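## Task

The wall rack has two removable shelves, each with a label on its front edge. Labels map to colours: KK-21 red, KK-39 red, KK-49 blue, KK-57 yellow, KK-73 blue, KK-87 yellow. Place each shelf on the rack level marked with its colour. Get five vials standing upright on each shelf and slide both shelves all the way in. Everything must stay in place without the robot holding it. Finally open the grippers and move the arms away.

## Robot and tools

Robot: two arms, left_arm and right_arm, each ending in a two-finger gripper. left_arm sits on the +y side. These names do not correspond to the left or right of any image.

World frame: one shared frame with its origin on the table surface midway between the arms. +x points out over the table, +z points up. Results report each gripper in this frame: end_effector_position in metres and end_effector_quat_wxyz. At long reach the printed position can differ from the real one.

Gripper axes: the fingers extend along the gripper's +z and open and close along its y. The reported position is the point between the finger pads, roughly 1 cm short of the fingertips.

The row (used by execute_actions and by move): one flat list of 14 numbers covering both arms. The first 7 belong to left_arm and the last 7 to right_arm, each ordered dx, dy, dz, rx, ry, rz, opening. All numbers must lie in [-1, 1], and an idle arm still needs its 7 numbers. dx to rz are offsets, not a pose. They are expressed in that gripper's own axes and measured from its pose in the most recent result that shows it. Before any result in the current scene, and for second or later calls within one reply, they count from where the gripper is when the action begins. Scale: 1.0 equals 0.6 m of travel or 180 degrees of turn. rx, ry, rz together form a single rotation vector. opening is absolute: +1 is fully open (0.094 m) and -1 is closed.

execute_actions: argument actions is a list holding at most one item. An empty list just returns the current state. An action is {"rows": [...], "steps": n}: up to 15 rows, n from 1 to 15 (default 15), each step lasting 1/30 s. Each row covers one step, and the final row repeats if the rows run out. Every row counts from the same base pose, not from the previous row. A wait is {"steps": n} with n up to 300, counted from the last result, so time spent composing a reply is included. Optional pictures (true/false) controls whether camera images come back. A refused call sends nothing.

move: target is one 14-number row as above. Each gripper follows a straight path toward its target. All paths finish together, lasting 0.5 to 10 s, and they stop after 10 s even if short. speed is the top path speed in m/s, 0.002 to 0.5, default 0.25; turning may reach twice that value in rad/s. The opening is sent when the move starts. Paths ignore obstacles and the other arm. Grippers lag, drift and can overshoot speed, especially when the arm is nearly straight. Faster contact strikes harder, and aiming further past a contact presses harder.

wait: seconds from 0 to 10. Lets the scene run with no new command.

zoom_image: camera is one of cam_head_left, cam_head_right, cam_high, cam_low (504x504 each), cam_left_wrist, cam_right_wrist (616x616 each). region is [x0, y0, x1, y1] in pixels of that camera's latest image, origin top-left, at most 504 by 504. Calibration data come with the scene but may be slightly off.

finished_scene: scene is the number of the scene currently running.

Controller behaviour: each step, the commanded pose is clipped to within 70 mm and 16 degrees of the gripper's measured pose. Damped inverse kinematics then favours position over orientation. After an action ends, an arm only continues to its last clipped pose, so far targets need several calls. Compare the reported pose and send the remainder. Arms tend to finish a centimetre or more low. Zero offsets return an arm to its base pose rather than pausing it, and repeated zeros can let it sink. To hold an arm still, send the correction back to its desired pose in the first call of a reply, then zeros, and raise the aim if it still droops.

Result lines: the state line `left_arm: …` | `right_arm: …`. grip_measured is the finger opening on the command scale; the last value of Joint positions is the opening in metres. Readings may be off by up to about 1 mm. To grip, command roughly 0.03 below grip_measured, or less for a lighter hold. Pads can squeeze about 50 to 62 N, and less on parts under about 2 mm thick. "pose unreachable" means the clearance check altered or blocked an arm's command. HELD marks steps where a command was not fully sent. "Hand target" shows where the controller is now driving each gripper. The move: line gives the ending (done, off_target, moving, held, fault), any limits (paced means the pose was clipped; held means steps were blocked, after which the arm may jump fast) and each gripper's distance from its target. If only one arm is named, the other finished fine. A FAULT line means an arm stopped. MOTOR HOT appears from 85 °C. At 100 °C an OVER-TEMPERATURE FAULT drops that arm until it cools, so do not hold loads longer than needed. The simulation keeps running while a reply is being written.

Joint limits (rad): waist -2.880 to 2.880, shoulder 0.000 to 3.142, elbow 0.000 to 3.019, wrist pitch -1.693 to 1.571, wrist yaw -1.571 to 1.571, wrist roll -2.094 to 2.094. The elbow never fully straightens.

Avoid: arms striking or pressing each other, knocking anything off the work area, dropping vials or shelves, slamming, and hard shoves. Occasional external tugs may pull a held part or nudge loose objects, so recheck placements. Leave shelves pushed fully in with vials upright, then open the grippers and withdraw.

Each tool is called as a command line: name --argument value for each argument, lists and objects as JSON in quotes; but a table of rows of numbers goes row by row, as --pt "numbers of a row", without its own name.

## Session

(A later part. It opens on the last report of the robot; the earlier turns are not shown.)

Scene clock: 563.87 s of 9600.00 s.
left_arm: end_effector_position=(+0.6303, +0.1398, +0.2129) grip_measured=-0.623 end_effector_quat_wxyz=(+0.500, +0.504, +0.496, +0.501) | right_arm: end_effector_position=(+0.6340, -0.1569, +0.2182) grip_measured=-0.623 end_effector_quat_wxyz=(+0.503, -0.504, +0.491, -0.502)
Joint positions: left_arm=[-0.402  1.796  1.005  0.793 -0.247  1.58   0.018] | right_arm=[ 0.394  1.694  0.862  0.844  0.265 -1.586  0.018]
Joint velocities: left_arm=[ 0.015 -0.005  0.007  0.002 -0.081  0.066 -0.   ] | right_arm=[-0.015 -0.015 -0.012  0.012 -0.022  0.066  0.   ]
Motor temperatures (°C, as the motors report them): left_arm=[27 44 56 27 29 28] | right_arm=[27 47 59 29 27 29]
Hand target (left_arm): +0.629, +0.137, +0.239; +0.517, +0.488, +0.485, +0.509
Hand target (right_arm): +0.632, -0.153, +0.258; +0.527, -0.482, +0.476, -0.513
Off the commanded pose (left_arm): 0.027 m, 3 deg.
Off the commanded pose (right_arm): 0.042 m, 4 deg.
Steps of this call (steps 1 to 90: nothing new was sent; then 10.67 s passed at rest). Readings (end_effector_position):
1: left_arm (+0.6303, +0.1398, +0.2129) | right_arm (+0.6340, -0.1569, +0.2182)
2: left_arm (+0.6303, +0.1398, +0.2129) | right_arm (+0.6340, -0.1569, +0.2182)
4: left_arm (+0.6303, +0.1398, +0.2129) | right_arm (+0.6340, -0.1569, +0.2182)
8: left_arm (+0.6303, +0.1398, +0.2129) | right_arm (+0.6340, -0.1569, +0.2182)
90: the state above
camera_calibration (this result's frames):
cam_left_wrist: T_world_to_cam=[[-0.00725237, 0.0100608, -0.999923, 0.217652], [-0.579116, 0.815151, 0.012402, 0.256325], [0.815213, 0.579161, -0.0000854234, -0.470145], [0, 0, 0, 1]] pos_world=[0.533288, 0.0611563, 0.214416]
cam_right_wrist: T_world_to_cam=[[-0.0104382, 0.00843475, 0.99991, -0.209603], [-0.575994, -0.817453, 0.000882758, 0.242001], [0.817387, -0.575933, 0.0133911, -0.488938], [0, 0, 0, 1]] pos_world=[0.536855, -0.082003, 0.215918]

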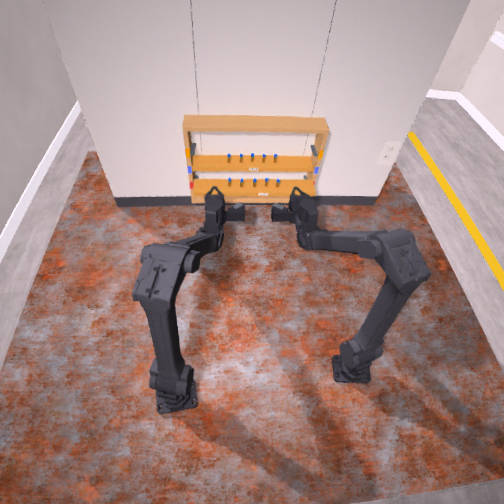

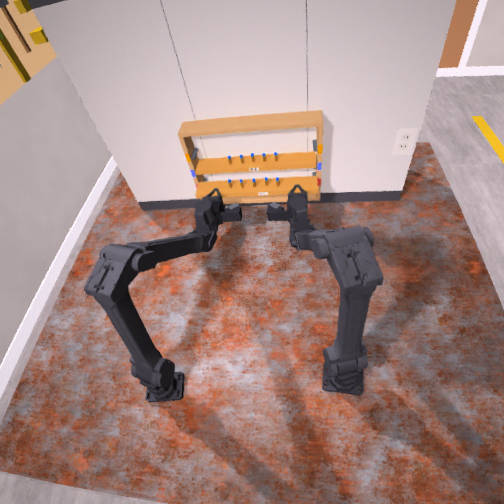

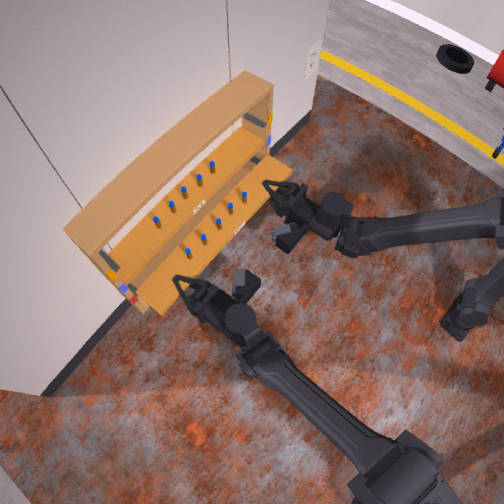

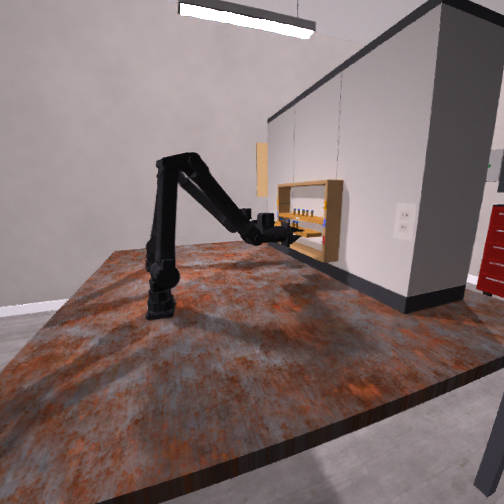

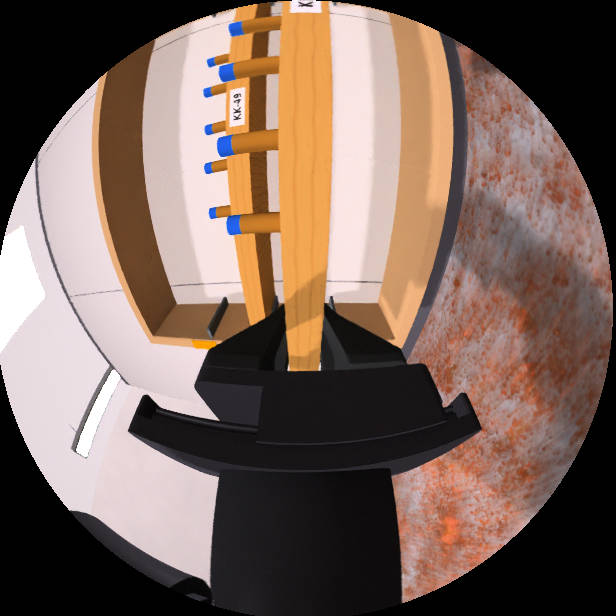

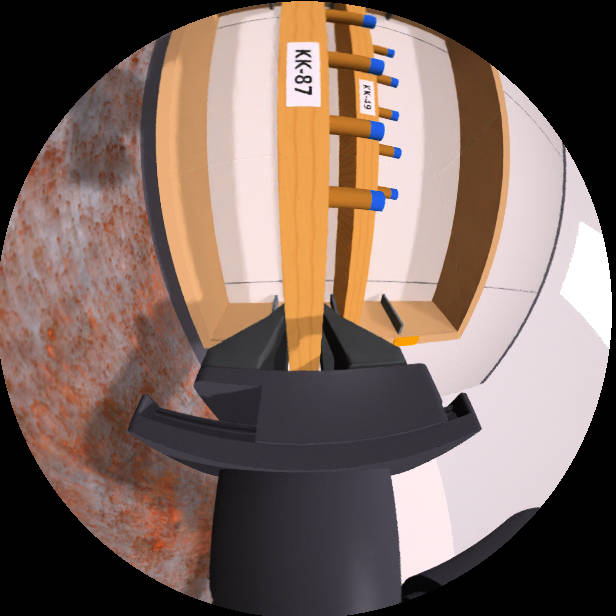

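execute_actions --actions '[{"rows":[ [-0.0048,0.0440,-0.0027,-0.0146,-0.0007,-0.0035,-0.66, -0.0075,-0.0695,-0.0025,0.0217,-0.0008,0.0058,-0.66], [-0.0047,0.0447,-0.0030,-0.0130,0.0,-0.0032,-0.66, -0.0076,-0.0710,-0.0025,0.0209,0.0,0.0056,-0.66], [-0.0045,0.0460,-0.0035,-0.0115,0.0007,-0.0028,-0.66, -0.0078,-0.0732,-0.0028,0.0201,0.001,0.0053,-0.66], [-0.0044,0.0492,-0.0045,-0.0113,0.0013,-0.0027,-0.66, -0.0079,-0.0767,-0.0040,0.0198,0.0019,0.0053,-0.66], [-0.0043,0.0527,-0.0057,-0.0113,0.0013,-0.0027,-0.66, -0.0080,-0.0805,-0.0052,0.0195,0.0019,0.0052,-0.66], [-0.0042,0.0562,-0.0067,-0.0112,0.0013,-0.0027,-0.66, -0.0082,-0.0845,-0.0063,0.0191,0.0019,0.0051,-0.66], [-0.0040,0.0598,-0.0078,-0.0112,0.0013,-0.0027,-0.66, -0.0083,-0.0883,-0.0077,0.0188,0.0019,0.0050,-0.66], [-0.0039,0.0633,-0.0090,-0.0111,0.0013,-0.0027,-0.66, -0.0085,-0.0922,-0.0088,0.0184,0.0019,0.0049,-0.66], [-0.0038,0.0668,-0.0100,-0.0111,0.0013,-0.0027,-0.66, -0.0087,-0.0962,-0.0100,0.0181,0.0019,0.0048,-0.66], [-0.0037,0.0703,-0.0112,-0.0110,0.0013,-0.0027,-0.66, -0.0088,-0.1000,-0.0112,0.0178,0.0019,0.0047,-0.66], [-0.0036,0.0735,-0.0122,-0.0109,0.0013,-0.0026,-0.66, -0.0089,-0.1035,-0.0123,0.0175,0.0019,0.0047,-0.66], [-0.0035,0.0763,-0.0130,-0.0109,0.0013,-0.0026,-0.66, -0.0091,-0.1065,-0.0133,0.0172,0.0019,0.0046,-0.66], [-0.0034,0.0783,-0.0137,-0.0109,0.0013,-0.0026,-0.66, -0.0092,-0.1087,-0.0140,0.0171,0.0019,0.0045,-0.66], [-0.0033,0.0795,-0.0140,-0.0109,0.0013,-0.0026,-0.66, -0.0092,-0.1100,-0.0143,0.0169,0.0019,0.0045,-0.66] ],"steps":15}]' --pictures false

execute_actions --actions '[{"steps":6}]' --pictures false

execute_actions --actions '[{"rows":[ [-0.0042,0.0414,-0.0030,-0.0115,0.001,-0.0028,-0.66, -0.0067,-0.0680,-0.0026,0.0203,0.001,0.0054,-0.66], [-0.0042,0.0436,-0.0040,-0.0115,0.001,-0.0028,-0.66, -0.0068,-0.0702,-0.0036,0.0203,0.001,0.0054,-0.66], [-0.0041,0.0468,-0.0052,-0.0114,0.001,-0.0028,-0.66, -0.0069,-0.0733,-0.0049,0.0202,0.001,0.0054,-0.66], [-0.0041,0.0504,-0.0067,-0.0114,0.001,-0.0028,-0.66, -0.0071,-0.0768,-0.0065,0.0202,0.001,0.0054,-0.66], [-0.0040,0.0545,-0.0083,-0.0114,0.001,-0.0028,-0.66, -0.0072,-0.0808,-0.0082,0.0201,0.001,0.0054,-0.66], [-0.0040,0.0585,-0.0100,-0.0113,0.001,-0.0028,-0.66, -0.0074,-0.0848,-0.0100,0.0201,0.001,0.0054,-0.66], [-0.0039,0.0626,-0.0116,-0.0113,0.001,-0.0028,-0.66, -0.0075,-0.0888,-0.0118,0.0200,0.001,0.0054,-0.66], [-0.0039,0.0667,-0.0132,-0.0113,0.001,-0.0028,-0.66, -0.0076,-0.0927,-0.0135,0.0199,0.001,0.0054,-0.66], [-0.0038,0.0707,-0.0149,-0.0113,0.001,-0.0028,-0.66, -0.0078,-0.0967,-0.0153,0.0199,0.001,0.0054,-0.66], [-0.0038,0.0748,-0.0165,-0.0112,0.001,-0.0028,-0.66, -0.0079,-0.1007,-0.0170,0.0198,0.001,0.0054,-0.66], [-0.0038,0.0784,-0.0179,-0.0112,0.001,-0.0028,-0.66, -0.0081,-0.1042,-0.0186,0.0198,0.001,0.0054,-0.66], [-0.0037,0.0816,-0.0192,-0.0112,0.001,-0.0028,-0.66, -0.0082,-0.1073,-0.0199,0.0197,0.001,0.0054,-0.66], [-0.0037,0.0838,-0.0201,-0.0112,0.001,-0.0028,-0.66, -0.0083,-0.1095,-0.0209,0.0197,0.001,0.0054,-0.66], [-0.0037,0.0852,-0.0207,-0.0112,0.001,-0.0028,-0.66, -0.0083,-0.1108,-0.0215,0.0197,0.001,0.0054,-0.66] ],"steps":15}]' --pictures false

execute_actions --actions '[{"steps":8}]' --pictures false

Scene clock: 650.17 s of 9600.00 s.
left_arm: end_effector_position=(+0.6246, +0.1405, +0.2313) grip_measured=-0.623 end_effector_quat_wxyz=(+0.497, +0.504, +0.499, +0.501) | right_arm: end_effector_position=(+0.6269, -0.1566, +0.2375) grip_measured=-0.623 end_effector_quat_wxyz=(+0.495, -0.508, +0.496, -0.501)
Joint positions: left_arm=[-0.405  1.746  1.002  0.739 -0.255  1.579  0.018] | right_arm=[ 0.402  1.629  0.862  0.758  0.283 -1.586  0.018]
Joint velocities: left_arm=[-0.024 -0.161  0.007 -0.056  0.095 -0.007 -0.   ] | right_arm=[ 0.005 -0.19  -0.002 -0.081  0.037  0.022  0.   ]
Motor temperatures (°C, as the motors report them): left_arm=[27 44 54 27 29 28] | right_arm=[27 47 56 29 27 29]
Hand target (left_arm): +0.622, +0.138, +0.260; +0.509, +0.492, +0.490, +0.509
Hand target (right_arm): +0.623, -0.153, +0.283; +0.518, -0.485, +0.482, -0.513
Off the commanded pose (left_arm): 0.030 m, 2 deg.
Off the commanded pose (right_arm): 0.047 m, 4 deg.
Steps of this call (steps 1 to 90: nothing new was sent; then 82.80 s passed at rest; steps 91 to 105: all 15 steps of this action). Readings (end_effector_position):
91: left_arm (+0.6303, +0.1396, +0.2129) | right_arm (+0.6341, -0.1571, +0.2180)
92: left_arm (+0.6303, +0.1398, +0.2129) | right_arm (+0.6340, -0.1572, +0.2177)
94: left_arm (+0.6301, +0.1397, +0.2120) | right_arm (+0.6336, -0.1571, +0.2167)
98: left_arm (+0.6292, +0.1400, +0.2123) | right_arm (+0.6321, -0.1569, +0.2182)
105: the state above

Scene clock: 650.37 s of 9600.00 s.
left_arm: end_effector_position=(+0.6231, +0.1401, +0.2392) grip_measured=-0.623 end_effector_quat_wxyz=(+0.500, +0.501, +0.496, +0.502) | right_arm: end_effector_position=(+0.6252, -0.1570, +0.2455) grip_measured=-0.623 end_effector_quat_wxyz=(+0.498, -0.504, +0.495, -0.503)
Joint positions: left_arm=[-0.407  1.733  1.002  0.736 -0.255  1.579  0.018] | right_arm=[ 0.402  1.614  0.862  0.754  0.284 -1.586  0.018]
Joint velocities: left_arm=[-0.005 -0.015 -0.002 -0.042  0.022  0.037 -0.   ] | right_arm=[-0.024 -0.005 -0.007 -0.017 -0.007  0.051  0.001]
Motor temperatures (°C, as the motors report them): left_arm=[27 44 54 27 29 28] | right_arm=[27 47 56 29 27 29]
Hand target (left_arm): +0.622, +0.138, +0.260; +0.509, +0.492, +0.490, +0.509
Hand target (right_arm): +0.623, -0.153, +0.283; +0.519, -0.485, +0.482, -0.513
Off the commanded pose (left_arm): 0.022 m, 2 deg.
Off the commanded pose (right_arm): 0.039 m, 4 deg.
Steps of this call (steps 1 to 6: nothing new was sent). Readings (end_effector_position):
1: left_arm (+0.6240, +0.1404, +0.2340) | right_arm (+0.6262, -0.1566, +0.2404)
2: left_arm (+0.6236, +0.1402, +0.2364) | right_arm (+0.6257, -0.1567, +0.2430)
4: left_arm (+0.6231, +0.1401, +0.2391) | right_arm (+0.6253, -0.1569, +0.2453)
6: the state above

Scene clock: 650.87 s of 9600.00 s.
left_arm: end_effector_position=(+0.6146, +0.1409, +0.2602) grip_measured=-0.623 end_effector_quat_wxyz=(+0.498, +0.502, +0.499, +0.501) | right_arm: end_effector_position=(+0.6161, -0.1560, +0.2668) grip_measured=-0.623 end_effector_quat_wxyz=(+0.494, -0.506, +0.497, -0.503)
Joint positions: left_arm=[-0.41   1.673  0.997  0.674 -0.262  1.577  0.018] | right_arm=[ 0.412  1.549  0.862  0.68   0.298 -1.586  0.018]
Joint velocities: left_arm=[-0.015 -0.19  -0.007 -0.071 -0.022 -0.022 -0.001] | right_arm=[ 0.005 -0.2   -0.007 -0.081 -0.037  0.007 -0.   ]
Motor temperatures (°C, as the motors report them): left_arm=[27 44 54 27 29 28] | right_arm=[27 47 56 29 27 29]
Hand target (left_arm): +0.611, +0.138, +0.289; +0.510, +0.489, +0.490, +0.510
Hand target (right_arm): +0.611, -0.153, +0.311; +0.517, -0.483, +0.484, -0.515
Off the commanded pose (left_arm): 0.030 m, 2 deg.
Off the commanded pose (right_arm): 0.045 m, 4 deg.
Steps of this call (steps 1 to 15: all 15 steps of this action). Readings (end_effector_position):
1: left_arm (+0.6230, +0.1400, +0.2388) | right_arm (+0.6252, -0.1570, +0.2449)
2: left_arm (+0.6230, +0.1400, +0.2383) | right_arm (+0.6251, -0.1570, +0.2442)
4: left_arm (+0.6229, +0.1400, +0.2375) | right_arm (+0.6248, -0.1570, +0.2436)
8: left_arm (+0.6209, +0.1402, +0.2387) | right_arm (+0.6231, -0.1566, +0.2455)
15: the state above

Scene clock: 651.13 s of 9600.00 s.
left_arm: end_effector_position=(+0.6125, +0.1406, +0.2680) grip_measured=-0.623 end_effector_quat_wxyz=(+0.500, +0.500, +0.497, +0.503) | right_arm: end_effector_position=(+0.6140, -0.1566, +0.2743) grip_measured=-0.623 end_effector_quat_wxyz=(+0.496, -0.503, +0.496, -0.505)
Joint positions: left_arm=[-0.412  1.659  0.997  0.669 -0.263  1.579  0.018] | right_arm=[ 0.412  1.533  0.862  0.673  0.299 -1.587  0.018]
Joint velocities: left_arm=[-0.015  0.005  0.012 -0.032  0.051  0.007  0.001] | right_arm=[-0.015  0.015  0.002 -0.017  0.007 -0.037 -0.   ]
Motor temperatures (°C, as the motors report them): left_arm=[27 44 54 27 29 28] | right_arm=[27 47 56 29 27 29]
Hand target (left_arm): +0.611, +0.138, +0.289; +0.510, +0.489, +0.490, +0.510
Hand target (right_arm): +0.611, -0.153, +0.310; +0.517, -0.483, +0.484, -0.515
Off the commanded pose (left_arm): 0.023 m, 2 deg.
Off the commanded pose (right_arm): 0.038 m, 4 deg.
Steps of this call (steps 1 to 8: nothing new was sent). Readings (end_effector_position):
1: left_arm (+0.6138, +0.1409, +0.2633) | right_arm (+0.6153, -0.1561, +0.2698)
2: left_arm (+0.6132, +0.1408, +0.2659) | right_arm (+0.6147, -0.1563, +0.2723)
4: left_arm (+0.6125, +0.1406, +0.2688) | right_arm (+0.6140, -0.1565, +0.2749)
8: the state above

execute_actions --actions '[{"rows":[ [-0.0045,0.0382,-0.0037,-0.0104,0.0003,-0.0028,-0.66, -0.0077,-0.0640,-0.0035,0.0195,-0.0003,0.0057,-0.66], [-0.0045,0.0400,-0.0050,-0.0102,0.0006,-0.0027,-0.66, -0.0078,-0.0662,-0.0047,0.0195,0.0,0.0057,-0.66], [-0.0045,0.0423,-0.0067,-0.0100,0.0006,-0.0027,-0.66, -0.0078,-0.0690,-0.0063,0.0194,0.0,0.0057,-0.66], [-0.0045,0.0452,-0.0087,-0.0098,0.0006,-0.0026,-0.66, -0.0079,-0.0722,-0.0082,0.0194,0.0,0.0057,-0.66], [-0.0045,0.0482,-0.0110,-0.0095,0.0006,-0.0025,-0.66, -0.0080,-0.0758,-0.0102,0.0193,0.0,0.0057,-0.66], [-0.0045,0.0513,-0.0132,-0.0092,0.0006,-0.0025,-0.66, -0.0081,-0.0795,-0.0122,0.0193,0.0,0.0057,-0.66], [-0.0045,0.0545,-0.0155,-0.0089,0.0006,-0.0024,-0.66, -0.0082,-0.0833,-0.0143,0.0192,0.0,0.0057,-0.66], [-0.0045,0.0575,-0.0177,-0.0087,0.0006,-0.0023,-0.66, -0.0083,-0.0870,-0.0163,0.0192,0.0,0.0057,-0.66], [-0.0045,0.0607,-0.0198,-0.0084,0.0006,-0.0022,-0.66, -0.0084,-0.0907,-0.0183,0.0191,0.0,0.0057,-0.66], [-0.0045,0.0637,-0.0222,-0.0081,0.0006,-0.0022,-0.66, -0.0085,-0.0943,-0.0203,0.0190,0.0,0.0057,-0.66], [-0.0045,0.0665,-0.0242,-0.0079,0.0006,-0.0021,-0.66, -0.0085,-0.0975,-0.0222,0.0190,0.0,0.0057,-0.66], [-0.0045,0.0688,-0.0258,-0.0076,0.0006,-0.0020,-0.66, -0.0086,-0.1003,-0.0238,0.0189,0.0,0.0057,-0.66], [-0.0045,0.0707,-0.0272,-0.0075,0.0006,-0.0020,-0.66, -0.0087,-0.1025,-0.0250,0.0189,0.0,0.0057,-0.66], [-0.0045,0.0717,-0.0278,-0.0074,0.0006,-0.0020,-0.66, -0.0087,-0.1037,-0.0257,0.0189,0.0,0.0057,-0.66] ],"steps":15}]' --pictures false

execute_actions --actions '[{"steps":6}]' --pictures false

execute_actions --actions '[{"rows":[ [-0.0040,0.0377,-0.0025,-0.0109,0.0006,-0.0029,-0.66, -0.0068,-0.0658,-0.0013,0.0205,0.0003,0.0062,-0.66], [-0.0037,0.0435,0.0012,-0.0129,0.0003,-0.0034,-0.66, -0.0060,-0.0698,0.0030,0.0218,0.0002,0.0066,-0.66], [-0.0032,0.0500,0.0050,-0.0150,0.0,-0.0040,-0.66, -0.0052,-0.0742,0.0077,0.0232,0.0001,0.0070,-0.66], [-0.0028,0.0558,0.0087,-0.0169,-0.0003,-0.0045,-0.66, -0.0043,-0.0783,0.0118,0.0245,0.0,0.0074,-0.66], [-0.0023,0.0618,0.0123,-0.0189,-0.0006,-0.0051,-0.66, -0.0035,-0.0823,0.0162,0.0258,-0.0002,0.0078,-0.66], [-0.0020,0.0678,0.0160,-0.0209,-0.0010,-0.0056,-0.66, -0.0027,-0.0865,0.0205,0.0272,-0.0004,0.0082,-0.66] ],"steps":6}]' --pictures false

execute_actions --actions '[{"rows":[ [-0.0018,0.0713,0.0180,-0.0215,-0.0013,-0.0057,-0.66, -0.0023,-0.0893,0.0228,0.0277,-0.0006,0.0084,-0.66], [-0.0017,0.0757,0.0207,-0.0221,-0.0013,-0.0059,-0.66, -0.0024,-0.0930,0.0258,0.0280,-0.0006,0.0085,-0.66], [-0.0015,0.0810,0.0237,-0.0227,-0.0013,-0.0061,-0.66, -0.0025,-0.0977,0.0292,0.0283,-0.0006,0.0086,-0.66], [-0.0014,0.0845,0.0258,-0.0227,-0.0013,-0.0061,-0.66, -0.0027,-0.1015,0.0312,0.0283,-0.0006,0.0086,-0.66], [-0.0013,0.0887,0.0283,-0.0227,-0.0013,-0.0061,-0.66, -0.0029,-0.1057,0.0335,0.0283,-0.0006,0.0086,-0.66], [-0.0013,0.0927,0.0310,-0.0227,-0.0013,-0.0061,-0.66, -0.0031,-0.1098,0.0360,0.0283,-0.0006,0.0086,-0.66], [-0.0012,0.0968,0.0335,-0.0227,-0.0013,-0.0061,-0.66, -0.0033,-0.1140,0.0382,0.0283,-0.0006,0.0086,-0.66], [-0.0011,0.1008,0.0358,-0.0227,-0.0013,-0.0061,-0.66, -0.0035,-0.1182,0.0405,0.0283,-0.0006,0.0086,-0.66], [-0.0011,0.1050,0.0385,-0.0227,-0.0013,-0.0061,-0.66, -0.0038,-0.1223,0.0430,0.0283,-0.0006,0.0086,-0.66], [-0.0010,0.1090,0.0410,-0.0227,-0.0013,-0.0061,-0.66, -0.0040,-0.1265,0.0453,0.0283,-0.0006,0.0086,-0.66], [-0.0009,0.1127,0.0432,-0.0227,-0.0013,-0.0061,-0.66, -0.0042,-0.1302,0.0475,0.0283,-0.0006,0.0086,-0.66], [-0.0009,0.1158,0.0452,-0.0227,-0.0013,-0.0061,-0.66, -0.0043,-0.1335,0.0492,0.0283,-0.0006,0.0086,-0.66], [-0.0008,0.1182,0.0465,-0.0227,-0.0013,-0.0061,-0.66, -0.0044,-0.1358,0.0505,0.0283,-0.0006,0.0086,-0.66], [-0.0008,0.1195,0.0473,-0.0227,-0.0013,-0.0061,-0.66, -0.0045,-0.1372,0.0513,0.0283,-0.0006,0.0086,-0.66] ],"steps":15}]' --pictures false

execute_actions --actions '[{"steps":8}]' --pictures false

Scene clock: 723.73 s of 9600.00 s.
left_arm: end_effector_position=(+0.6015, +0.1426, +0.2832) grip_measured=-0.623 end_effector_quat_wxyz=(+0.494, +0.502, +0.502, +0.501) | right_arm: end_effector_position=(+0.6042, -0.1545, +0.2906) grip_measured=-0.623 end_effector_quat_wxyz=(+0.492, -0.507, +0.498, -0.502)
Joint positions: left_arm=[-0.416  1.603  0.985  0.607 -0.274  1.574  0.018] | right_arm=[ 0.423  1.477  0.862  0.603  0.31  -1.587  0.018]
Joint velocities: left_arm=[-0.024 -0.19   0.002 -0.061  0.037 -0.037  0.001] | right_arm=[ 0.005 -0.21   0.022 -0.051 -0.007 -0.066  0.001]
Motor temperatures (°C, as the motors report them): left_arm=[27 43 55 27 29 28] | right_arm=[27 46 57 29 27 29]
Hand target (left_arm): +0.596, +0.138, +0.310; +0.507, +0.492, +0.493, +0.508
Hand target (right_arm): +0.597, -0.152, +0.335; +0.516, -0.483, +0.485, -0.515
Off the commanded pose (left_arm): 0.029 m, 2 deg.
Off the commanded pose (right_arm): 0.046 m, 4 deg.
Steps of this call (steps 1 to 90: nothing new was sent; then 69.10 s passed at rest; steps 91 to 105: all 15 steps of this action). Readings (end_effector_position):
91: left_arm (+0.6125, +0.1406, +0.2677) | right_arm (+0.6140, -0.1566, +0.2740)
92: left_arm (+0.6125, +0.1405, +0.2673) | right_arm (+0.6139, -0.1566, +0.2736)
94: left_arm (+0.6124, +0.1405, +0.2660) | right_arm (+0.6138, -0.1565, +0.2723)
98: left_arm (+0.6097, +0.1413, +0.2647) | right_arm (+0.6121, -0.1557, +0.2721)
105: the state above

Scene clock: 723.93 s of 9600.00 s.
left_arm: end_effector_position=(+0.5990, +0.1421, +0.2921) grip_measured=-0.623 end_effector_quat_wxyz=(+0.498, +0.499, +0.499, +0.503) | right_arm: end_effector_position=(+0.6016, -0.1550, +0.2994) grip_measured=-0.623 end_effector_quat_wxyz=(+0.496, -0.503, +0.496, -0.505)
Joint positions: left_arm=[-0.418  1.588  0.985  0.606 -0.274  1.576  0.018] | right_arm=[ 0.424  1.46   0.862  0.6    0.311 -1.588  0.018]
Joint velocities: left_arm=[ 0.005 -0.015  0.022 -0.022 -0.037 -0.037 -0.   ] | right_arm=[-0.015 -0.005 -0.007 -0.042  0.022  0.066 -0.   ]
Motor temperatures (°C, as the motors report them): left_arm=[27 43 55 27 29 28] | right_arm=[27 46 57 29 27 29]
Hand target (left_arm): +0.596, +0.138, +0.310; +0.507, +0.492, +0.493, +0.508
Hand target (right_arm): +0.597, -0.152, +0.335; +0.516, -0.483, +0.485, -0.515
Off the commanded pose (left_arm): 0.020 m, 2 deg.
Off the commanded pose (right_arm): 0.037 m, 4 deg.
Steps of this call (steps 1 to 6: nothing new was sent). Readings (end_effector_position):
1: left_arm (+0.6006, +0.1425, +0.2863) | right_arm (+0.6033, -0.1546, +0.2936)
2: left_arm (+0.5999, +0.1425, +0.2891) | right_arm (+0.6025, -0.1547, +0.2963)
4: left_arm (+0.5991, +0.1422, +0.2920) | right_arm (+0.6017, -0.1550, +0.2991)
6: the state above

Scene clock: 724.13 s of 9600.00 s.
left_arm: end_effector_position=(+0.5990, +0.1419, +0.2914) grip_measured=-0.623 end_effector_quat_wxyz=(+0.498, +0.500, +0.500, +0.502) | right_arm: end_effector_position=(+0.6015, -0.1544, +0.2983) grip_measured=-0.623 end_effector_quat_wxyz=(+0.495, -0.506, +0.496, -0.503)
Joint positions: left_arm=[-0.418  1.588  0.985  0.602 -0.273  1.576  0.018] | right_arm=[ 0.425  1.46   0.862  0.595  0.309 -1.588  0.018]
Joint velocities: left_arm=[ 0.005 -0.005 -0.027 -0.017  0.066  0.037  0.001] | right_arm=[-0.005  0.005  0.012 -0.007 -0.022 -0.007 -0.   ]
Motor temperatures (°C, as the motors report them): left_arm=[27 43 55 27 29 28] | right_arm=[27 46 57 29 27 29]
Hand target (left_arm): +0.606, +0.142, +0.333; +0.519, +0.479, +0.486, +0.515
Hand target (right_arm): +0.610, -0.154, +0.351; +0.523, -0.475, +0.480, -0.519
Off the commanded pose (left_arm): 0.043 m, 4 deg.
Off the commanded pose (right_arm): 0.054 m, 5 deg.
Steps of this call (steps 1 to 6: all 6 steps of this action). Readings (end_effector_position):
1: left_arm (+0.5990, +0.1422, +0.2918) | right_arm (+0.6016, -0.1551, +0.2991)
2: left_arm (+0.5990, +0.1422, +0.2916) | right_arm (+0.6015, -0.1549, +0.2986)
4: left_arm (+0.5990, +0.1421, +0.2914) | right_arm (+0.6015, -0.1547, +0.2983)
6: the state above

Scene clock: 724.63 s of 9600.00 s.
left_arm: end_effector_position=(+0.6114, +0.1427, +0.3040) grip_measured=-0.623 end_effector_quat_wxyz=(+0.492, +0.508, +0.503, +0.497) | right_arm: end_effector_position=(+0.6125, -0.1535, +0.3098) grip_measured=-0.623 end_effector_quat_wxyz=(+0.490, -0.512, +0.500, -0.498)
Joint positions: left_arm=[-0.408  1.588  1.041  0.524 -0.258  1.574  0.018] | right_arm=[ 0.418  1.46   0.914  0.521  0.3   -1.583  0.018]
Joint velocities: left_arm=[ 0.005 -0.005  0.164 -0.071  0.022  0.007  0.001] | right_arm=[-0.044 -0.015  0.203 -0.159  0.051 -0.066  0.   ]
Motor temperatures (°C, as the motors report them): left_arm=[27 43 55 27 29 28] | right_arm=[27 46 57 29 27 29]
Hand target (left_arm): +0.622, +0.143, +0.363; +0.521, +0.478, +0.485, +0.515
Hand target (right_arm): +0.623, -0.154, +0.380; +0.524, -0.476, +0.479, -0.519
Off the commanded pose (left_arm): 0.061 m, 5 deg.
Off the commanded pose (right_arm): 0.074 m, 6 deg.
Steps of this call (steps 1 to 15: all 15 steps of this action). Readings (end_effector_position):
1: left_arm (+0.5990, +0.1419, +0.2912) | right_arm (+0.6016, -0.1544, +0.2981)
2: left_arm (+0.5992, +0.1423, +0.2907) | right_arm (+0.6016, -0.1541, +0.2974)
4: left_arm (+0.5994, +0.1428, +0.2889) | right_arm (+0.6015, -0.1537, +0.2955)
8: left_arm (+0.6014, +0.1427, +0.2875) | right_arm (+0.6033, -0.1538, +0.2938)
15: the state above

Scene clock: 724.90 s of 9600.00 s.
left_arm: end_effector_position=(+0.6143, +0.1435, +0.3103) grip_measured=-0.623 end_effector_quat_wxyz=(+0.494, +0.505, +0.502, +0.499) | right_arm: end_effector_position=(+0.6157, -0.1527, +0.3165) grip_measured=-0.623 end_effector_quat_wxyz=(+0.492, -0.510, +0.499, -0.498)
Joint positions: left_arm=[-0.406  1.588  1.055  0.519 -0.258  1.575  0.018] | right_arm=[ 0.417  1.46   0.93   0.51   0.298 -1.583  0.018]
Joint velocities: left_arm=[-0.005  0.005 -0.017 -0.027 -0.037  0.022  0.001] | right_arm=[-0.024  0.005 -0.002 -0.017 -0.022 -0.007 -0.002]
Motor temperatures (°C, as the motors report them): left_arm=[27 43 55 27 29 28] | right_arm=[27 46 58 29 27 29]
Hand target (left_arm): +0.622, +0.143, +0.363; +0.521, +0.478, +0.485, +0.515
Hand target (right_arm): +0.623, -0.154, +0.380; +0.524, -0.476, +0.479, -0.519
Off the commanded pose (left_arm): 0.054 m, 5 deg.
Off the commanded pose (right_arm): 0.066 m, 6 deg.
Steps of this call (steps 1 to 8: nothing new was sent). Readings (end_effector_position):
1: left_arm (+0.6125, +0.1429, +0.3063) | right_arm (+0.6138, -0.1532, +0.3125)
2: left_arm (+0.6133, +0.1430, +0.3083) | right_arm (+0.6148, -0.1531, +0.3148)
4: left_arm (+0.6142, +0.1435, +0.3107) | right_arm (+0.6157, -0.1527, +0.3171)
8: the state above

execute_actions --actions '[{"rows":[ [-0.0026,0.0853,0.0220,-0.0285,-0.001,-0.0075,-0.66, 0.0015,-0.1000,0.0258,0.0342,0.0008,0.0103,-0.66], [-0.0026,0.0875,0.0230,-0.0291,-0.001,-0.0077,-0.66, 0.0030,-0.1003,0.0268,0.0345,0.0015,0.0104,-0.66], [-0.0027,0.0905,0.0240,-0.0291,-0.001,-0.0077,-0.66, 0.0039,-0.1033,0.0282,0.0345,0.0022,0.0104,-0.66], [-0.0029,0.0937,0.0253,-0.0291,-0.001,-0.0077,-0.66, 0.0042,-0.1065,0.0295,0.0345,0.0022,0.0104,-0.66], [-0.0030,0.0968,0.0268,-0.0291,-0.001,-0.0077,-0.66, 0.0045,-0.1098,0.0308,0.0345,0.0022,0.0104,-0.66], [-0.0031,0.1003,0.0283,-0.0291,-0.001,-0.0077,-0.66, 0.0048,-0.1133,0.0323,0.0345,0.0022,0.0104,-0.66], [-0.0032,0.1037,0.0295,-0.0291,-0.001,-0.0077,-0.66, 0.0051,-0.1167,0.0337,0.0345,0.0022,0.0104,-0.66], [-0.0034,0.1068,0.0308,-0.0291,-0.001,-0.0077,-0.66, 0.0054,-0.1198,0.0352,0.0345,0.0022,0.0104,-0.66], [-0.0035,0.1100,0.0322,-0.0291,-0.001,-0.0077,-0.66, 0.0057,-0.1232,0.0365,0.0345,0.0022,0.0104,-0.66], [-0.0036,0.1127,0.0333,-0.0291,-0.001,-0.0077,-0.66, 0.0059,-0.1258,0.0375,0.0345,0.0022,0.0104,-0.66], [-0.0037,0.1145,0.0340,-0.0291,-0.001,-0.0077,-0.66, 0.0061,-0.1277,0.0385,0.0345,0.0022,0.0104,-0.66], [-0.0037,0.1158,0.0345,-0.0291,-0.001,-0.0077,-0.66, 0.0062,-0.1290,0.0390,0.0345,0.0022,0.0104,-0.66] ],"steps":14}]' --pictures false

execute_actions --actions '[{"steps":5}]' --pictures false

execute_actions --actions '[{"rows":[ [-0.0022,0.0823,0.0200,-0.0256,-0.001,-0.0067,-0.66, 0.0038,-0.0931,0.0242,0.0293,0.001,0.0087,-0.66], [-0.0023,0.0846,0.0208,-0.0256,-0.001,-0.0067,-0.66, 0.0040,-0.0955,0.0252,0.0293,0.001,0.0087,-0.66], [-0.0024,0.0875,0.0220,-0.0256,-0.001,-0.0067,-0.66, 0.0042,-0.0983,0.0263,0.0293,0.001,0.0087,-0.66], [-0.0026,0.0905,0.0232,-0.0256,-0.001,-0.0067,-0.66, 0.0044,-0.1015,0.0277,0.0293,0.001,0.0087,-0.66], [-0.0027,0.0936,0.0243,-0.0256,-0.001,-0.0067,-0.66, 0.0047,-0.1046,0.0288,0.0293,0.001,0.0087,-0.66], [-0.0028,0.0966,0.0255,-0.0256,-0.001,-0.0067,-0.66, 0.0049,-0.1078,0.0302,0.0293,0.001,0.0087,-0.66], [-0.0030,0.0998,0.0267,-0.0256,-0.001,-0.0067,-0.66, 0.0051,-0.1110,0.0315,0.0293,0.001,0.0087,-0.66], [-0.0031,0.1030,0.0278,-0.0256,-0.001,-0.0067,-0.66, 0.0054,-0.1141,0.0327,0.0293,0.001,0.0087,-0.66], [-0.0032,0.1055,0.0288,-0.0256,-0.001,-0.0067,-0.66, 0.0056,-0.1166,0.0338,0.0293,0.001,0.0087,-0.66], [-0.0033,0.1075,0.0297,-0.0256,-0.001,-0.0067,-0.66, 0.0057,-0.1186,0.0347,0.0293,0.001,0.0087,-0.66], [-0.0033,0.1088,0.0302,-0.0256,-0.001,-0.0067,-0.66, 0.0058,-0.1201,0.0352,0.0293,0.001,0.0087,-0.66] ],"steps":14}]' --pictures false

execute_actions --actions '[{"steps":7}]'

Scene clock: 792.33 s of 9600.00 s.
left_arm: end_effector_position=(+0.6212, +0.1414, +0.3230) grip_measured=-0.623 end_effector_quat_wxyz=(+0.495, +0.506, +0.500, +0.498) | right_arm: end_effector_position=(+0.6227, -0.1546, +0.3284) grip_measured=-0.623 end_effector_quat_wxyz=(+0.494, -0.509, +0.498, -0.499)
Joint positions: left_arm=[-0.405  1.588  1.092  0.482 -0.253  1.576  0.018] | right_arm=[ 0.409  1.46   0.963  0.483  0.29  -1.583  0.018]
Joint velocities: left_arm=[ 0.005  0.005  0.105 -0.042  0.007  0.081 -0.001] | right_arm=[-0.024 -0.005  0.105 -0.027 -0.051  0.037  0.001]
Motor temperatures (°C, as the motors report them): left_arm=[27 43 66 27 29 28] | right_arm=[27 45 68 29 27 29]
Hand target (left_arm): +0.631, +0.143, +0.379; +0.523, +0.477, +0.484, +0.515
Hand target (right_arm): +0.633, -0.158, +0.393; +0.525, -0.473, +0.481, -0.519
Off the commanded pose (left_arm): 0.058 m, 5 deg.
Off the commanded pose (right_arm): 0.067 m, 6 deg.
Steps of this call (steps 1 to 90: nothing new was sent; then 63.97 s passed at rest; steps 91 to 104: all 14 steps of this action). Readings (end_effector_position):
91: left_arm (+0.6143, +0.1433, +0.3102) | right_arm (+0.6158, -0.1529, +0.3164)
92: left_arm (+0.6143, +0.1434, +0.3102) | right_arm (+0.6158, -0.1530, +0.3164)
94: left_arm (+0.6144, +0.1432, +0.3103) | right_arm (+0.6159, -0.1534, +0.3164)
98: left_arm (+0.6162, +0.1424, +0.3126) | right_arm (+0.6172, -0.1539, +0.3179)
104: the state above

Scene clock: 792.50 s of 9600.00 s.
left_arm: end_effector_position=(+0.6226, +0.1417, +0.3269) grip_measured=-0.623 end_effector_quat_wxyz=(+0.497, +0.505, +0.499, +0.500) | right_arm: end_effector_position=(+0.6239, -0.1544, +0.3321) grip_measured=-0.623 end_effector_quat_wxyz=(+0.495, -0.507, +0.497, -0.500)
Joint positions: left_arm=[-0.404  1.588  1.099  0.481 -0.253  1.578  0.018] | right_arm=[ 0.409  1.46   0.97   0.482  0.29  -1.583  0.018]
Joint velocities: left_arm=[-0.005 -0.005 -0.007 -0.022  0.007 -0.022 -0.001] | right_arm=[-0.005 -0.005 -0.002 -0.017  0.051 -0.037 -0.002]
Motor temperatures (°C, as the motors report them): left_arm=[27 43 66 27 29 28] | right_arm=[27 45 68 29 27 29]
Hand target (left_arm): +0.631, +0.143, +0.379; +0.523, +0.477, +0.484, +0.515
Hand target (right_arm): +0.633, -0.158, +0.393; +0.525, -0.472, +0.481, -0.519
Off the commanded pose (left_arm): 0.054 m, 5 deg.
Off the commanded pose (right_arm): 0.064 m, 6 deg.
Steps of this call (steps 1 to 5: nothing new was sent). Readings (end_effector_position):
1: left_arm (+0.6218, +0.1415, +0.3245) | right_arm (+0.6233, -0.1547, +0.3300)
2: left_arm (+0.6222, +0.1416, +0.3259) | right_arm (+0.6236, -0.1546, +0.3311)
4: left_arm (+0.6226, +0.1417, +0.3270) | right_arm (+0.6239, -0.1544, +0.3322)
5: the state above

Scene clock: 792.97 s of 9600.00 s.
left_arm: end_effector_position=(+0.6275, +0.1403, +0.3335) grip_measured=-0.623 end_effector_quat_wxyz=(+0.493, +0.509, +0.501, +0.497) | right_arm: end_effector_position=(+0.6292, -0.1557, +0.3377) grip_measured=-0.623 end_effector_quat_wxyz=(+0.493, -0.511, +0.500, -0.496)
Joint positions: left_arm=[-0.404  1.588  1.128  0.439 -0.251  1.578  0.018] | right_arm=[ 0.402  1.46   0.996  0.442  0.28  -1.579  0.018]
Joint velocities: left_arm=[ 0.015 -0.005  0.076 -0.012 -0.007  0.022  0.001] | right_arm=[-0.015 -0.005  0.095 -0.022 -0.051 -0.037  0.001]
Motor temperatures (°C, as the motors report them): left_arm=[27 43 66 27 29 28] | right_arm=[27 45 69 29 27 29]
Hand target (left_arm): +0.636, +0.141, +0.391; +0.522, +0.479, +0.483, +0.514
Hand target (right_arm): +0.638, -0.160, +0.403; +0.524, -0.476, +0.482, -0.517
Off the commanded pose (left_arm): 0.060 m, 6 deg.
Off the commanded pose (right_arm): 0.068 m, 6 deg.
Steps of this call (steps 1 to 14: all 14 steps of this action). Readings (end_effector_position):
1: left_arm (+0.6226, +0.1417, +0.3268) | right_arm (+0.6239, -0.1542, +0.3320)
2: left_arm (+0.6226, +0.1416, +0.3266) | right_arm (+0.6240, -0.1544, +0.3319)
4: left_arm (+0.6228, +0.1417, +0.3260) | right_arm (+0.6241, -0.1546, +0.3311)
8: left_arm (+0.6240, +0.1413, +0.3256) | right_arm (+0.6252, -0.1551, +0.3301)
14: the state above

Scene clock: 793.20 s of 9600.00 s.
left_arm: end_effector_position=(+0.6285, +0.1406, +0.3363) grip_measured=-0.623 end_effector_quat_wxyz=(+0.494, +0.508, +0.500, +0.498) | right_arm: end_effector_position=(+0.6300, -0.1556, +0.3402) grip_measured=-0.623 end_effector_quat_wxyz=(+0.494, -0.510, +0.499, -0.497)
Joint positions: left_arm=[-0.403  1.588  1.134  0.438 -0.251  1.58   0.018] | right_arm=[ 0.401  1.46   1.001  0.441  0.28  -1.579  0.018]
Joint velocities: left_arm=[-0.015  0.005  0.017 -0.027  0.037 -0.037  0.001] | right_arm=[ 0.005 -0.005 -0.012 -0.022 -0.051 -0.051 -0.   ]
Motor temperatures (°C, as the motors report them): left_arm=[27 43 66 27 29 28] | right_arm=[27 45 69 29 27 29]
Hand target (left_arm): +0.636, +0.141, +0.391; +0.522, +0.479, +0.483, +0.514
Hand target (right_arm): +0.638, -0.160, +0.403; +0.524, -0.476, +0.482, -0.517
Off the commanded pose (left_arm): 0.057 m, 5 deg.
Off the commanded pose (right_arm): 0.066 m, 6 deg.
Steps of this call (steps 1 to 7: nothing new was sent). Readings (end_effector_position):
1: left_arm (+0.6279, +0.1402, +0.3348) | right_arm (+0.6295, -0.1555, +0.3389)
2: left_arm (+0.6282, +0.1404, +0.3356) | right_arm (+0.6298, -0.1557, +0.3398)
4: left_arm (+0.6285, +0.1406, +0.3365) | right_arm (+0.6300, -0.1556, +0.3405)
7: the state above
camera_calibration (this result's frames):
cam_left_wrist: T_world_to_cam=[[-0.0246374, 0.0137748, -0.999602, 0.351339], [-0.581276, 0.813306, 0.0255344, 0.250278], [0.813333, 0.581674, -0.0120308, -0.464252], [0, 0, 0, 1]] pos_world=[0.531729, 0.0616512, 0.339223]
cam_right_wrist: T_world_to_cam=[[0.0189879, 0.00973648, 0.999772, -0.349986], [-0.581324, -0.813451, 0.0189626, 0.238511], [0.813451, -0.581552, -0.00978567, -0.477023], [0, 0, 0, 1]] pos_world=[0.533333, -0.0799886, 0.340716]

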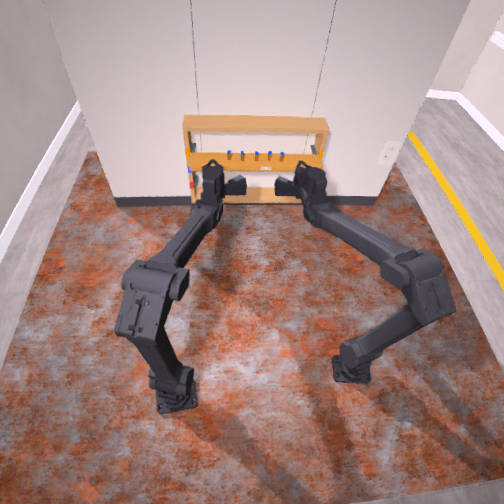

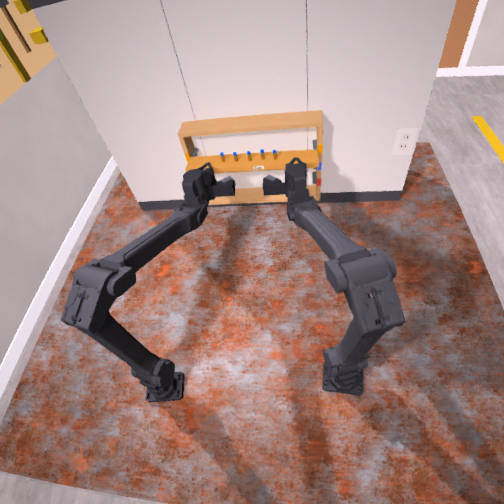

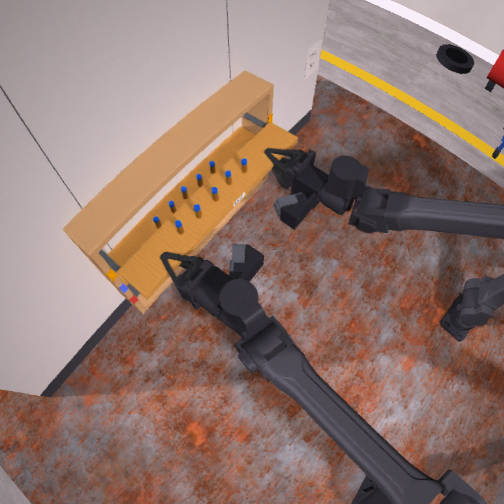

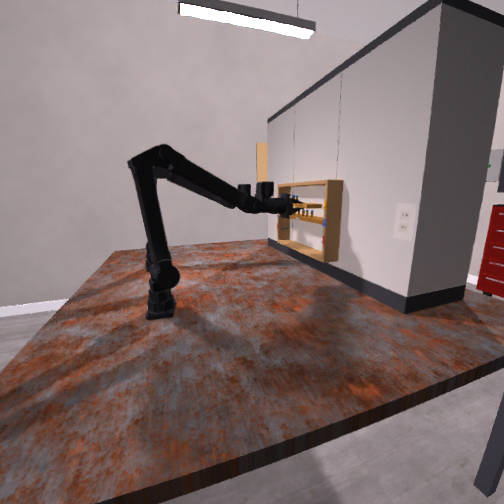

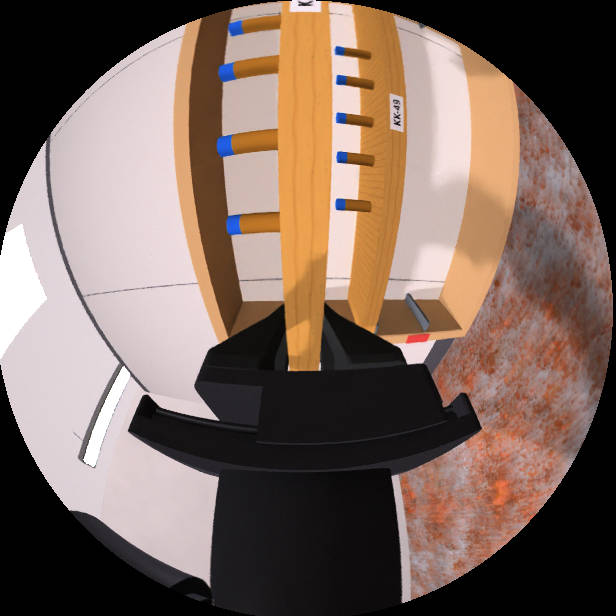

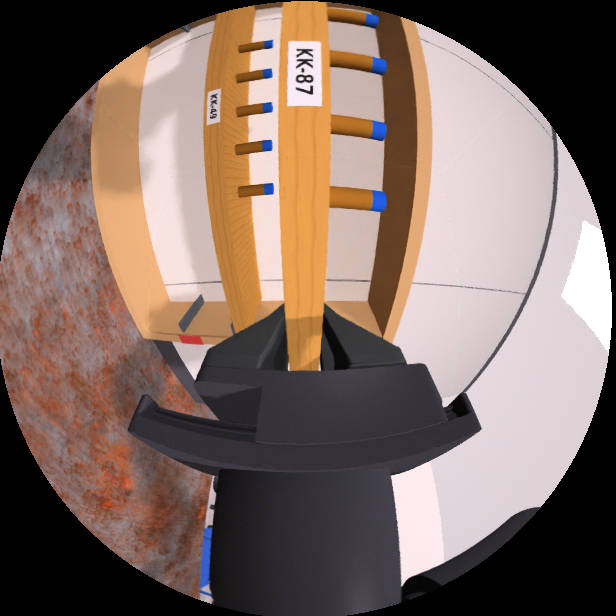

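execute_actions --actions '[{"rows":[ [-0.0008,0.0915,0.0218,-0.0288,0.0,-0.0075,-0.66, 0.0010,-0.1030,0.0275,0.0329,0.002,0.0097,-0.66], [-0.0008,0.0900,0.0238,-0.0296,0.0006,-0.0077,-0.66, -0.0020,-0.1000,0.0308,0.0336,0.002,0.0099,-0.66], [-0.0008,0.0911,0.0245,-0.0296,0.0006,-0.0077,-0.66, -0.0036,-0.1010,0.0318,0.0336,0.002,0.0099,-0.66], [-0.0007,0.0925,0.0254,-0.0296,0.0006,-0.0077,-0.66, -0.0041,-0.1031,0.0329,0.0336,0.002,0.0099,-0.66], [-0.0006,0.0939,0.0263,-0.0296,0.0006,-0.0077,-0.66, -0.0045,-0.1052,0.0340,0.0336,0.002,0.0099,-0.66], [-0.0006,0.0953,0.0272,-0.0296,0.0006,-0.0077,-0.66, -0.0050,-0.1073,0.0352,0.0336,0.002,0.0099,-0.66], [-0.0005,0.0967,0.0281,-0.0296,0.0006,-0.0077,-0.66, -0.0054,-0.1095,0.0363,0.0336,0.002,0.0099,-0.66], [-0.0004,0.0982,0.0290,-0.0296,0.0006,-0.0077,-0.66, -0.0058,-0.1116,0.0374,0.0336,0.002,0.0099,-0.66], [-0.0004,0.0996,0.0298,-0.0296,0.0006,-0.0077,-0.66, -0.0063,-0.1137,0.0386,0.0336,0.002,0.0099,-0.66], [-0.0003,0.1010,0.0307,-0.0296,0.0006,-0.0077,-0.66, -0.0067,-0.1158,0.0397,0.0336,0.002,0.0099,-0.66] ],"steps":15}]' --pictures false

execute_actions --actions '[{"steps":5}]'

zoom_image --camera "cam_head_left" --region '[175,110,235,180]'

zoom_image --camera "cam_head_right" --region '[280,105,340,175]'

Scene clock: 817.43 s of 9600.00 s.
left_arm: end_effector_position=(+0.6339, +0.1416, +0.3518) grip_measured=-0.623 end_effector_quat_wxyz=(+0.498, +0.501, +0.496, +0.504) | right_arm: end_effector_position=(+0.6353, -0.1545, +0.3563) grip_measured=-0.623 end_effector_quat_wxyz=(+0.500, -0.503, +0.497, -0.501)
Joint positions: left_arm=[-0.399  1.588  1.164  0.43  -0.251  1.583  0.018] | right_arm=[ 0.401  1.461  1.033  0.429  0.282 -1.578  0.018]
Joint velocities: left_arm=[-0.005 -0.015  0.037 -0.012 -0.051  0.066  0.   ] | right_arm=[ 0.005  0.005  0.046 -0.017  0.022 -0.007 -0.   ]
Motor temperatures (°C, as the motors report them): left_arm=[27 43 69 27 29 28] | right_arm=[27 45 71 29 27 29]
Hand target (left_arm): +0.644, +0.141, +0.396; +0.522, +0.478, +0.483, +0.516
Hand target (right_arm): +0.648, -0.153, +0.409; +0.526, -0.473, +0.482, -0.517
Off the commanded pose (left_arm): 0.047 m, 4 deg.
Off the commanded pose (right_arm): 0.057 m, 5 deg.
Steps of this call (steps 1 to 90: nothing new was sent; then 20.73 s passed at rest; steps 91 to 105: all 15 steps of this action). Readings (end_effector_position):
91: left_arm (+0.6285, +0.1406, +0.3363) | right_arm (+0.6300, -0.1556, +0.3402)
92: left_arm (+0.6285, +0.1406, +0.3363) | right_arm (+0.6300, -0.1556, +0.3402)
94: left_arm (+0.6285, +0.1406, +0.3365) | right_arm (+0.6302, -0.1556, +0.3407)
98: left_arm (+0.6301, +0.1405, +0.3403) | right_arm (+0.6314, -0.1555, +0.3447)
105: the state above

Scene clock: 817.60 s of 9600.00 s.
left_arm: end_effector_position=(+0.6343, +0.1417, +0.3524) grip_measured=-0.623 end_effector_quat_wxyz=(+0.498, +0.502, +0.496, +0.504) | right_arm: end_effector_position=(+0.6359, -0.1543, +0.3565) grip_measured=-0.623 end_effector_quat_wxyz=(+0.500, -0.502, +0.497, -0.501)
Joint positions: left_arm=[-0.399  1.589  1.166  0.429 -0.25   1.584  0.018] | right_arm=[ 0.401  1.462  1.035  0.429  0.282 -1.578  0.018]
Joint velocities: left_arm=[-0.005  0.015  0.002 -0.012 -0.051  0.022 -0.   ] | right_arm=[-0.005  0.015 -0.012  0.012  0.022  0.007 -0.001]
Motor temperatures (°C, as the motors report them): left_arm=[27 43 69 27 29 28] | right_arm=[27 45 71 29 27 29]
Hand target (left_arm): +0.644, +0.141, +0.396; +0.522, +0.478, +0.482, +0.516
Hand target (right_arm): +0.648, -0.153, +0.409; +0.526, -0.473, +0.482, -0.517
Off the commanded pose (left_arm): 0.046 m, 4 deg.
Off the commanded pose (right_arm): 0.056 m, 5 deg.
Steps of this call (steps 1 to 5: nothing new was sent). Readings (end_effector_position):
1: left_arm (+0.6341, +0.1416, +0.3525) | right_arm (+0.6355, -0.1544, +0.3570)
2: left_arm (+0.6342, +0.1415, +0.3528) | right_arm (+0.6357, -0.1543, +0.3572)
4: left_arm (+0.6343, +0.1418, +0.3527) | right_arm (+0.6358, -0.1543, +0.3570)
5: the state above
camera_calibration (this result's frames):
cam_left_wrist: T_world_to_cam=[[-0.00325401, 0.0127846, -0.999913, 0.354201], [-0.584451, 0.811336, 0.0122755, 0.25933], [0.811423, 0.58444, 0.00483189, -0.474594], [0, 0, 0, 1]] pos_world=[0.537814, 0.0624393, 0.35328]
cam_right_wrist: T_world_to_cam=[[-0.00111935, 0.00341202, 0.999994, -0.354662], [-0.583709, -0.81196, 0.00211706, 0.250432], [0.811962, -0.583703, 0.0029005, -0.484829], [0, 0, 0, 1]] pos_world=[0.539445, -0.0784453, 0.355536]

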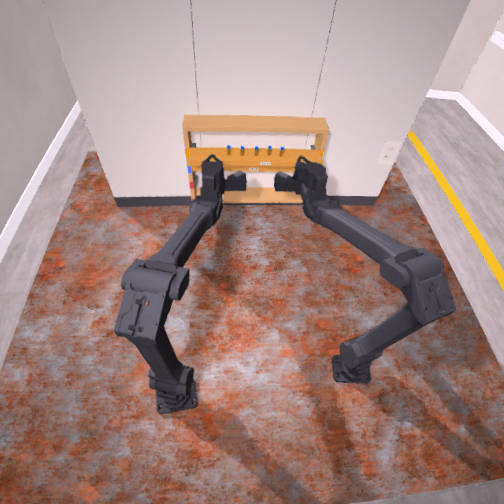

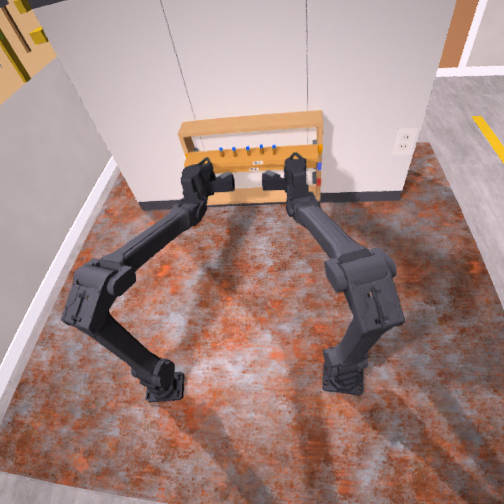

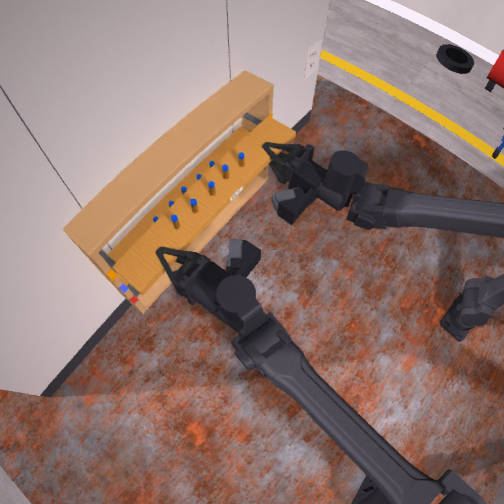

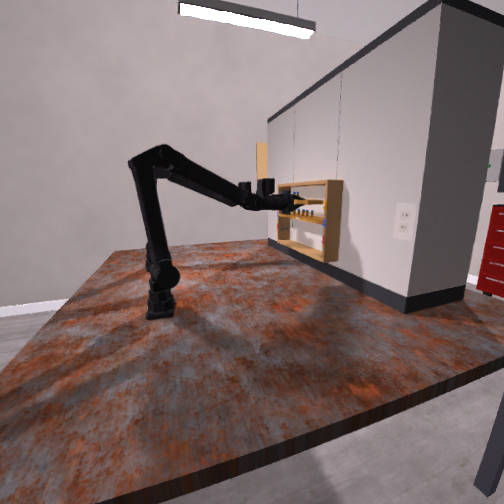

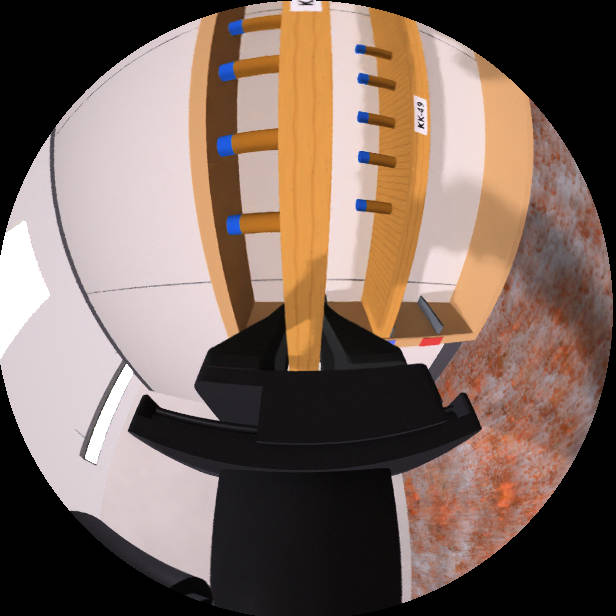

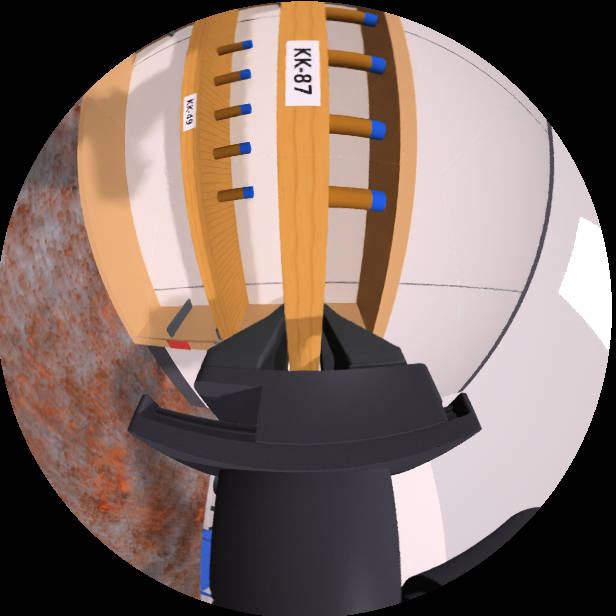

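Region (175, 110, 235, 180) of cam_head_left's 504x504 image, scaled by 7.200, with more detail than that image has; it fills the left 432 columns of this view, and the rest is white.

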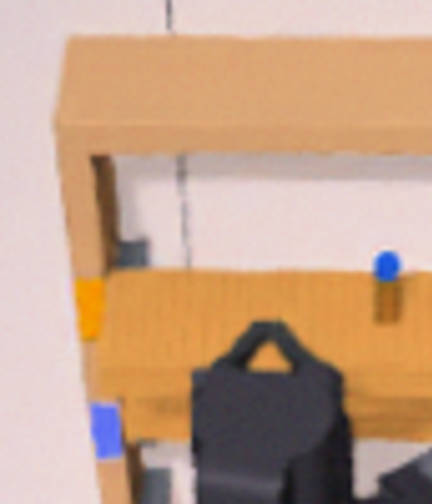

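Region (280, 105, 340, 175) of cam_head_right's 504x504 image, scaled by 7.200, with more detail than that image has; it fills the left 432 columns of this view, and the rest is white.

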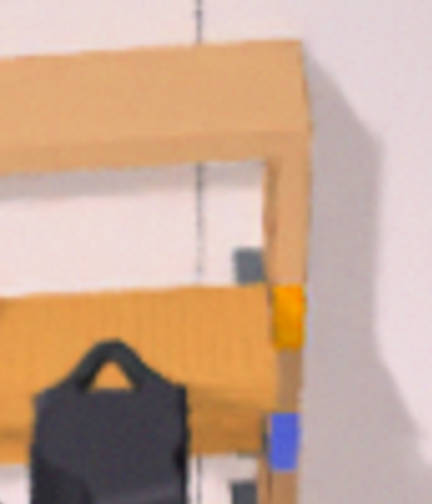

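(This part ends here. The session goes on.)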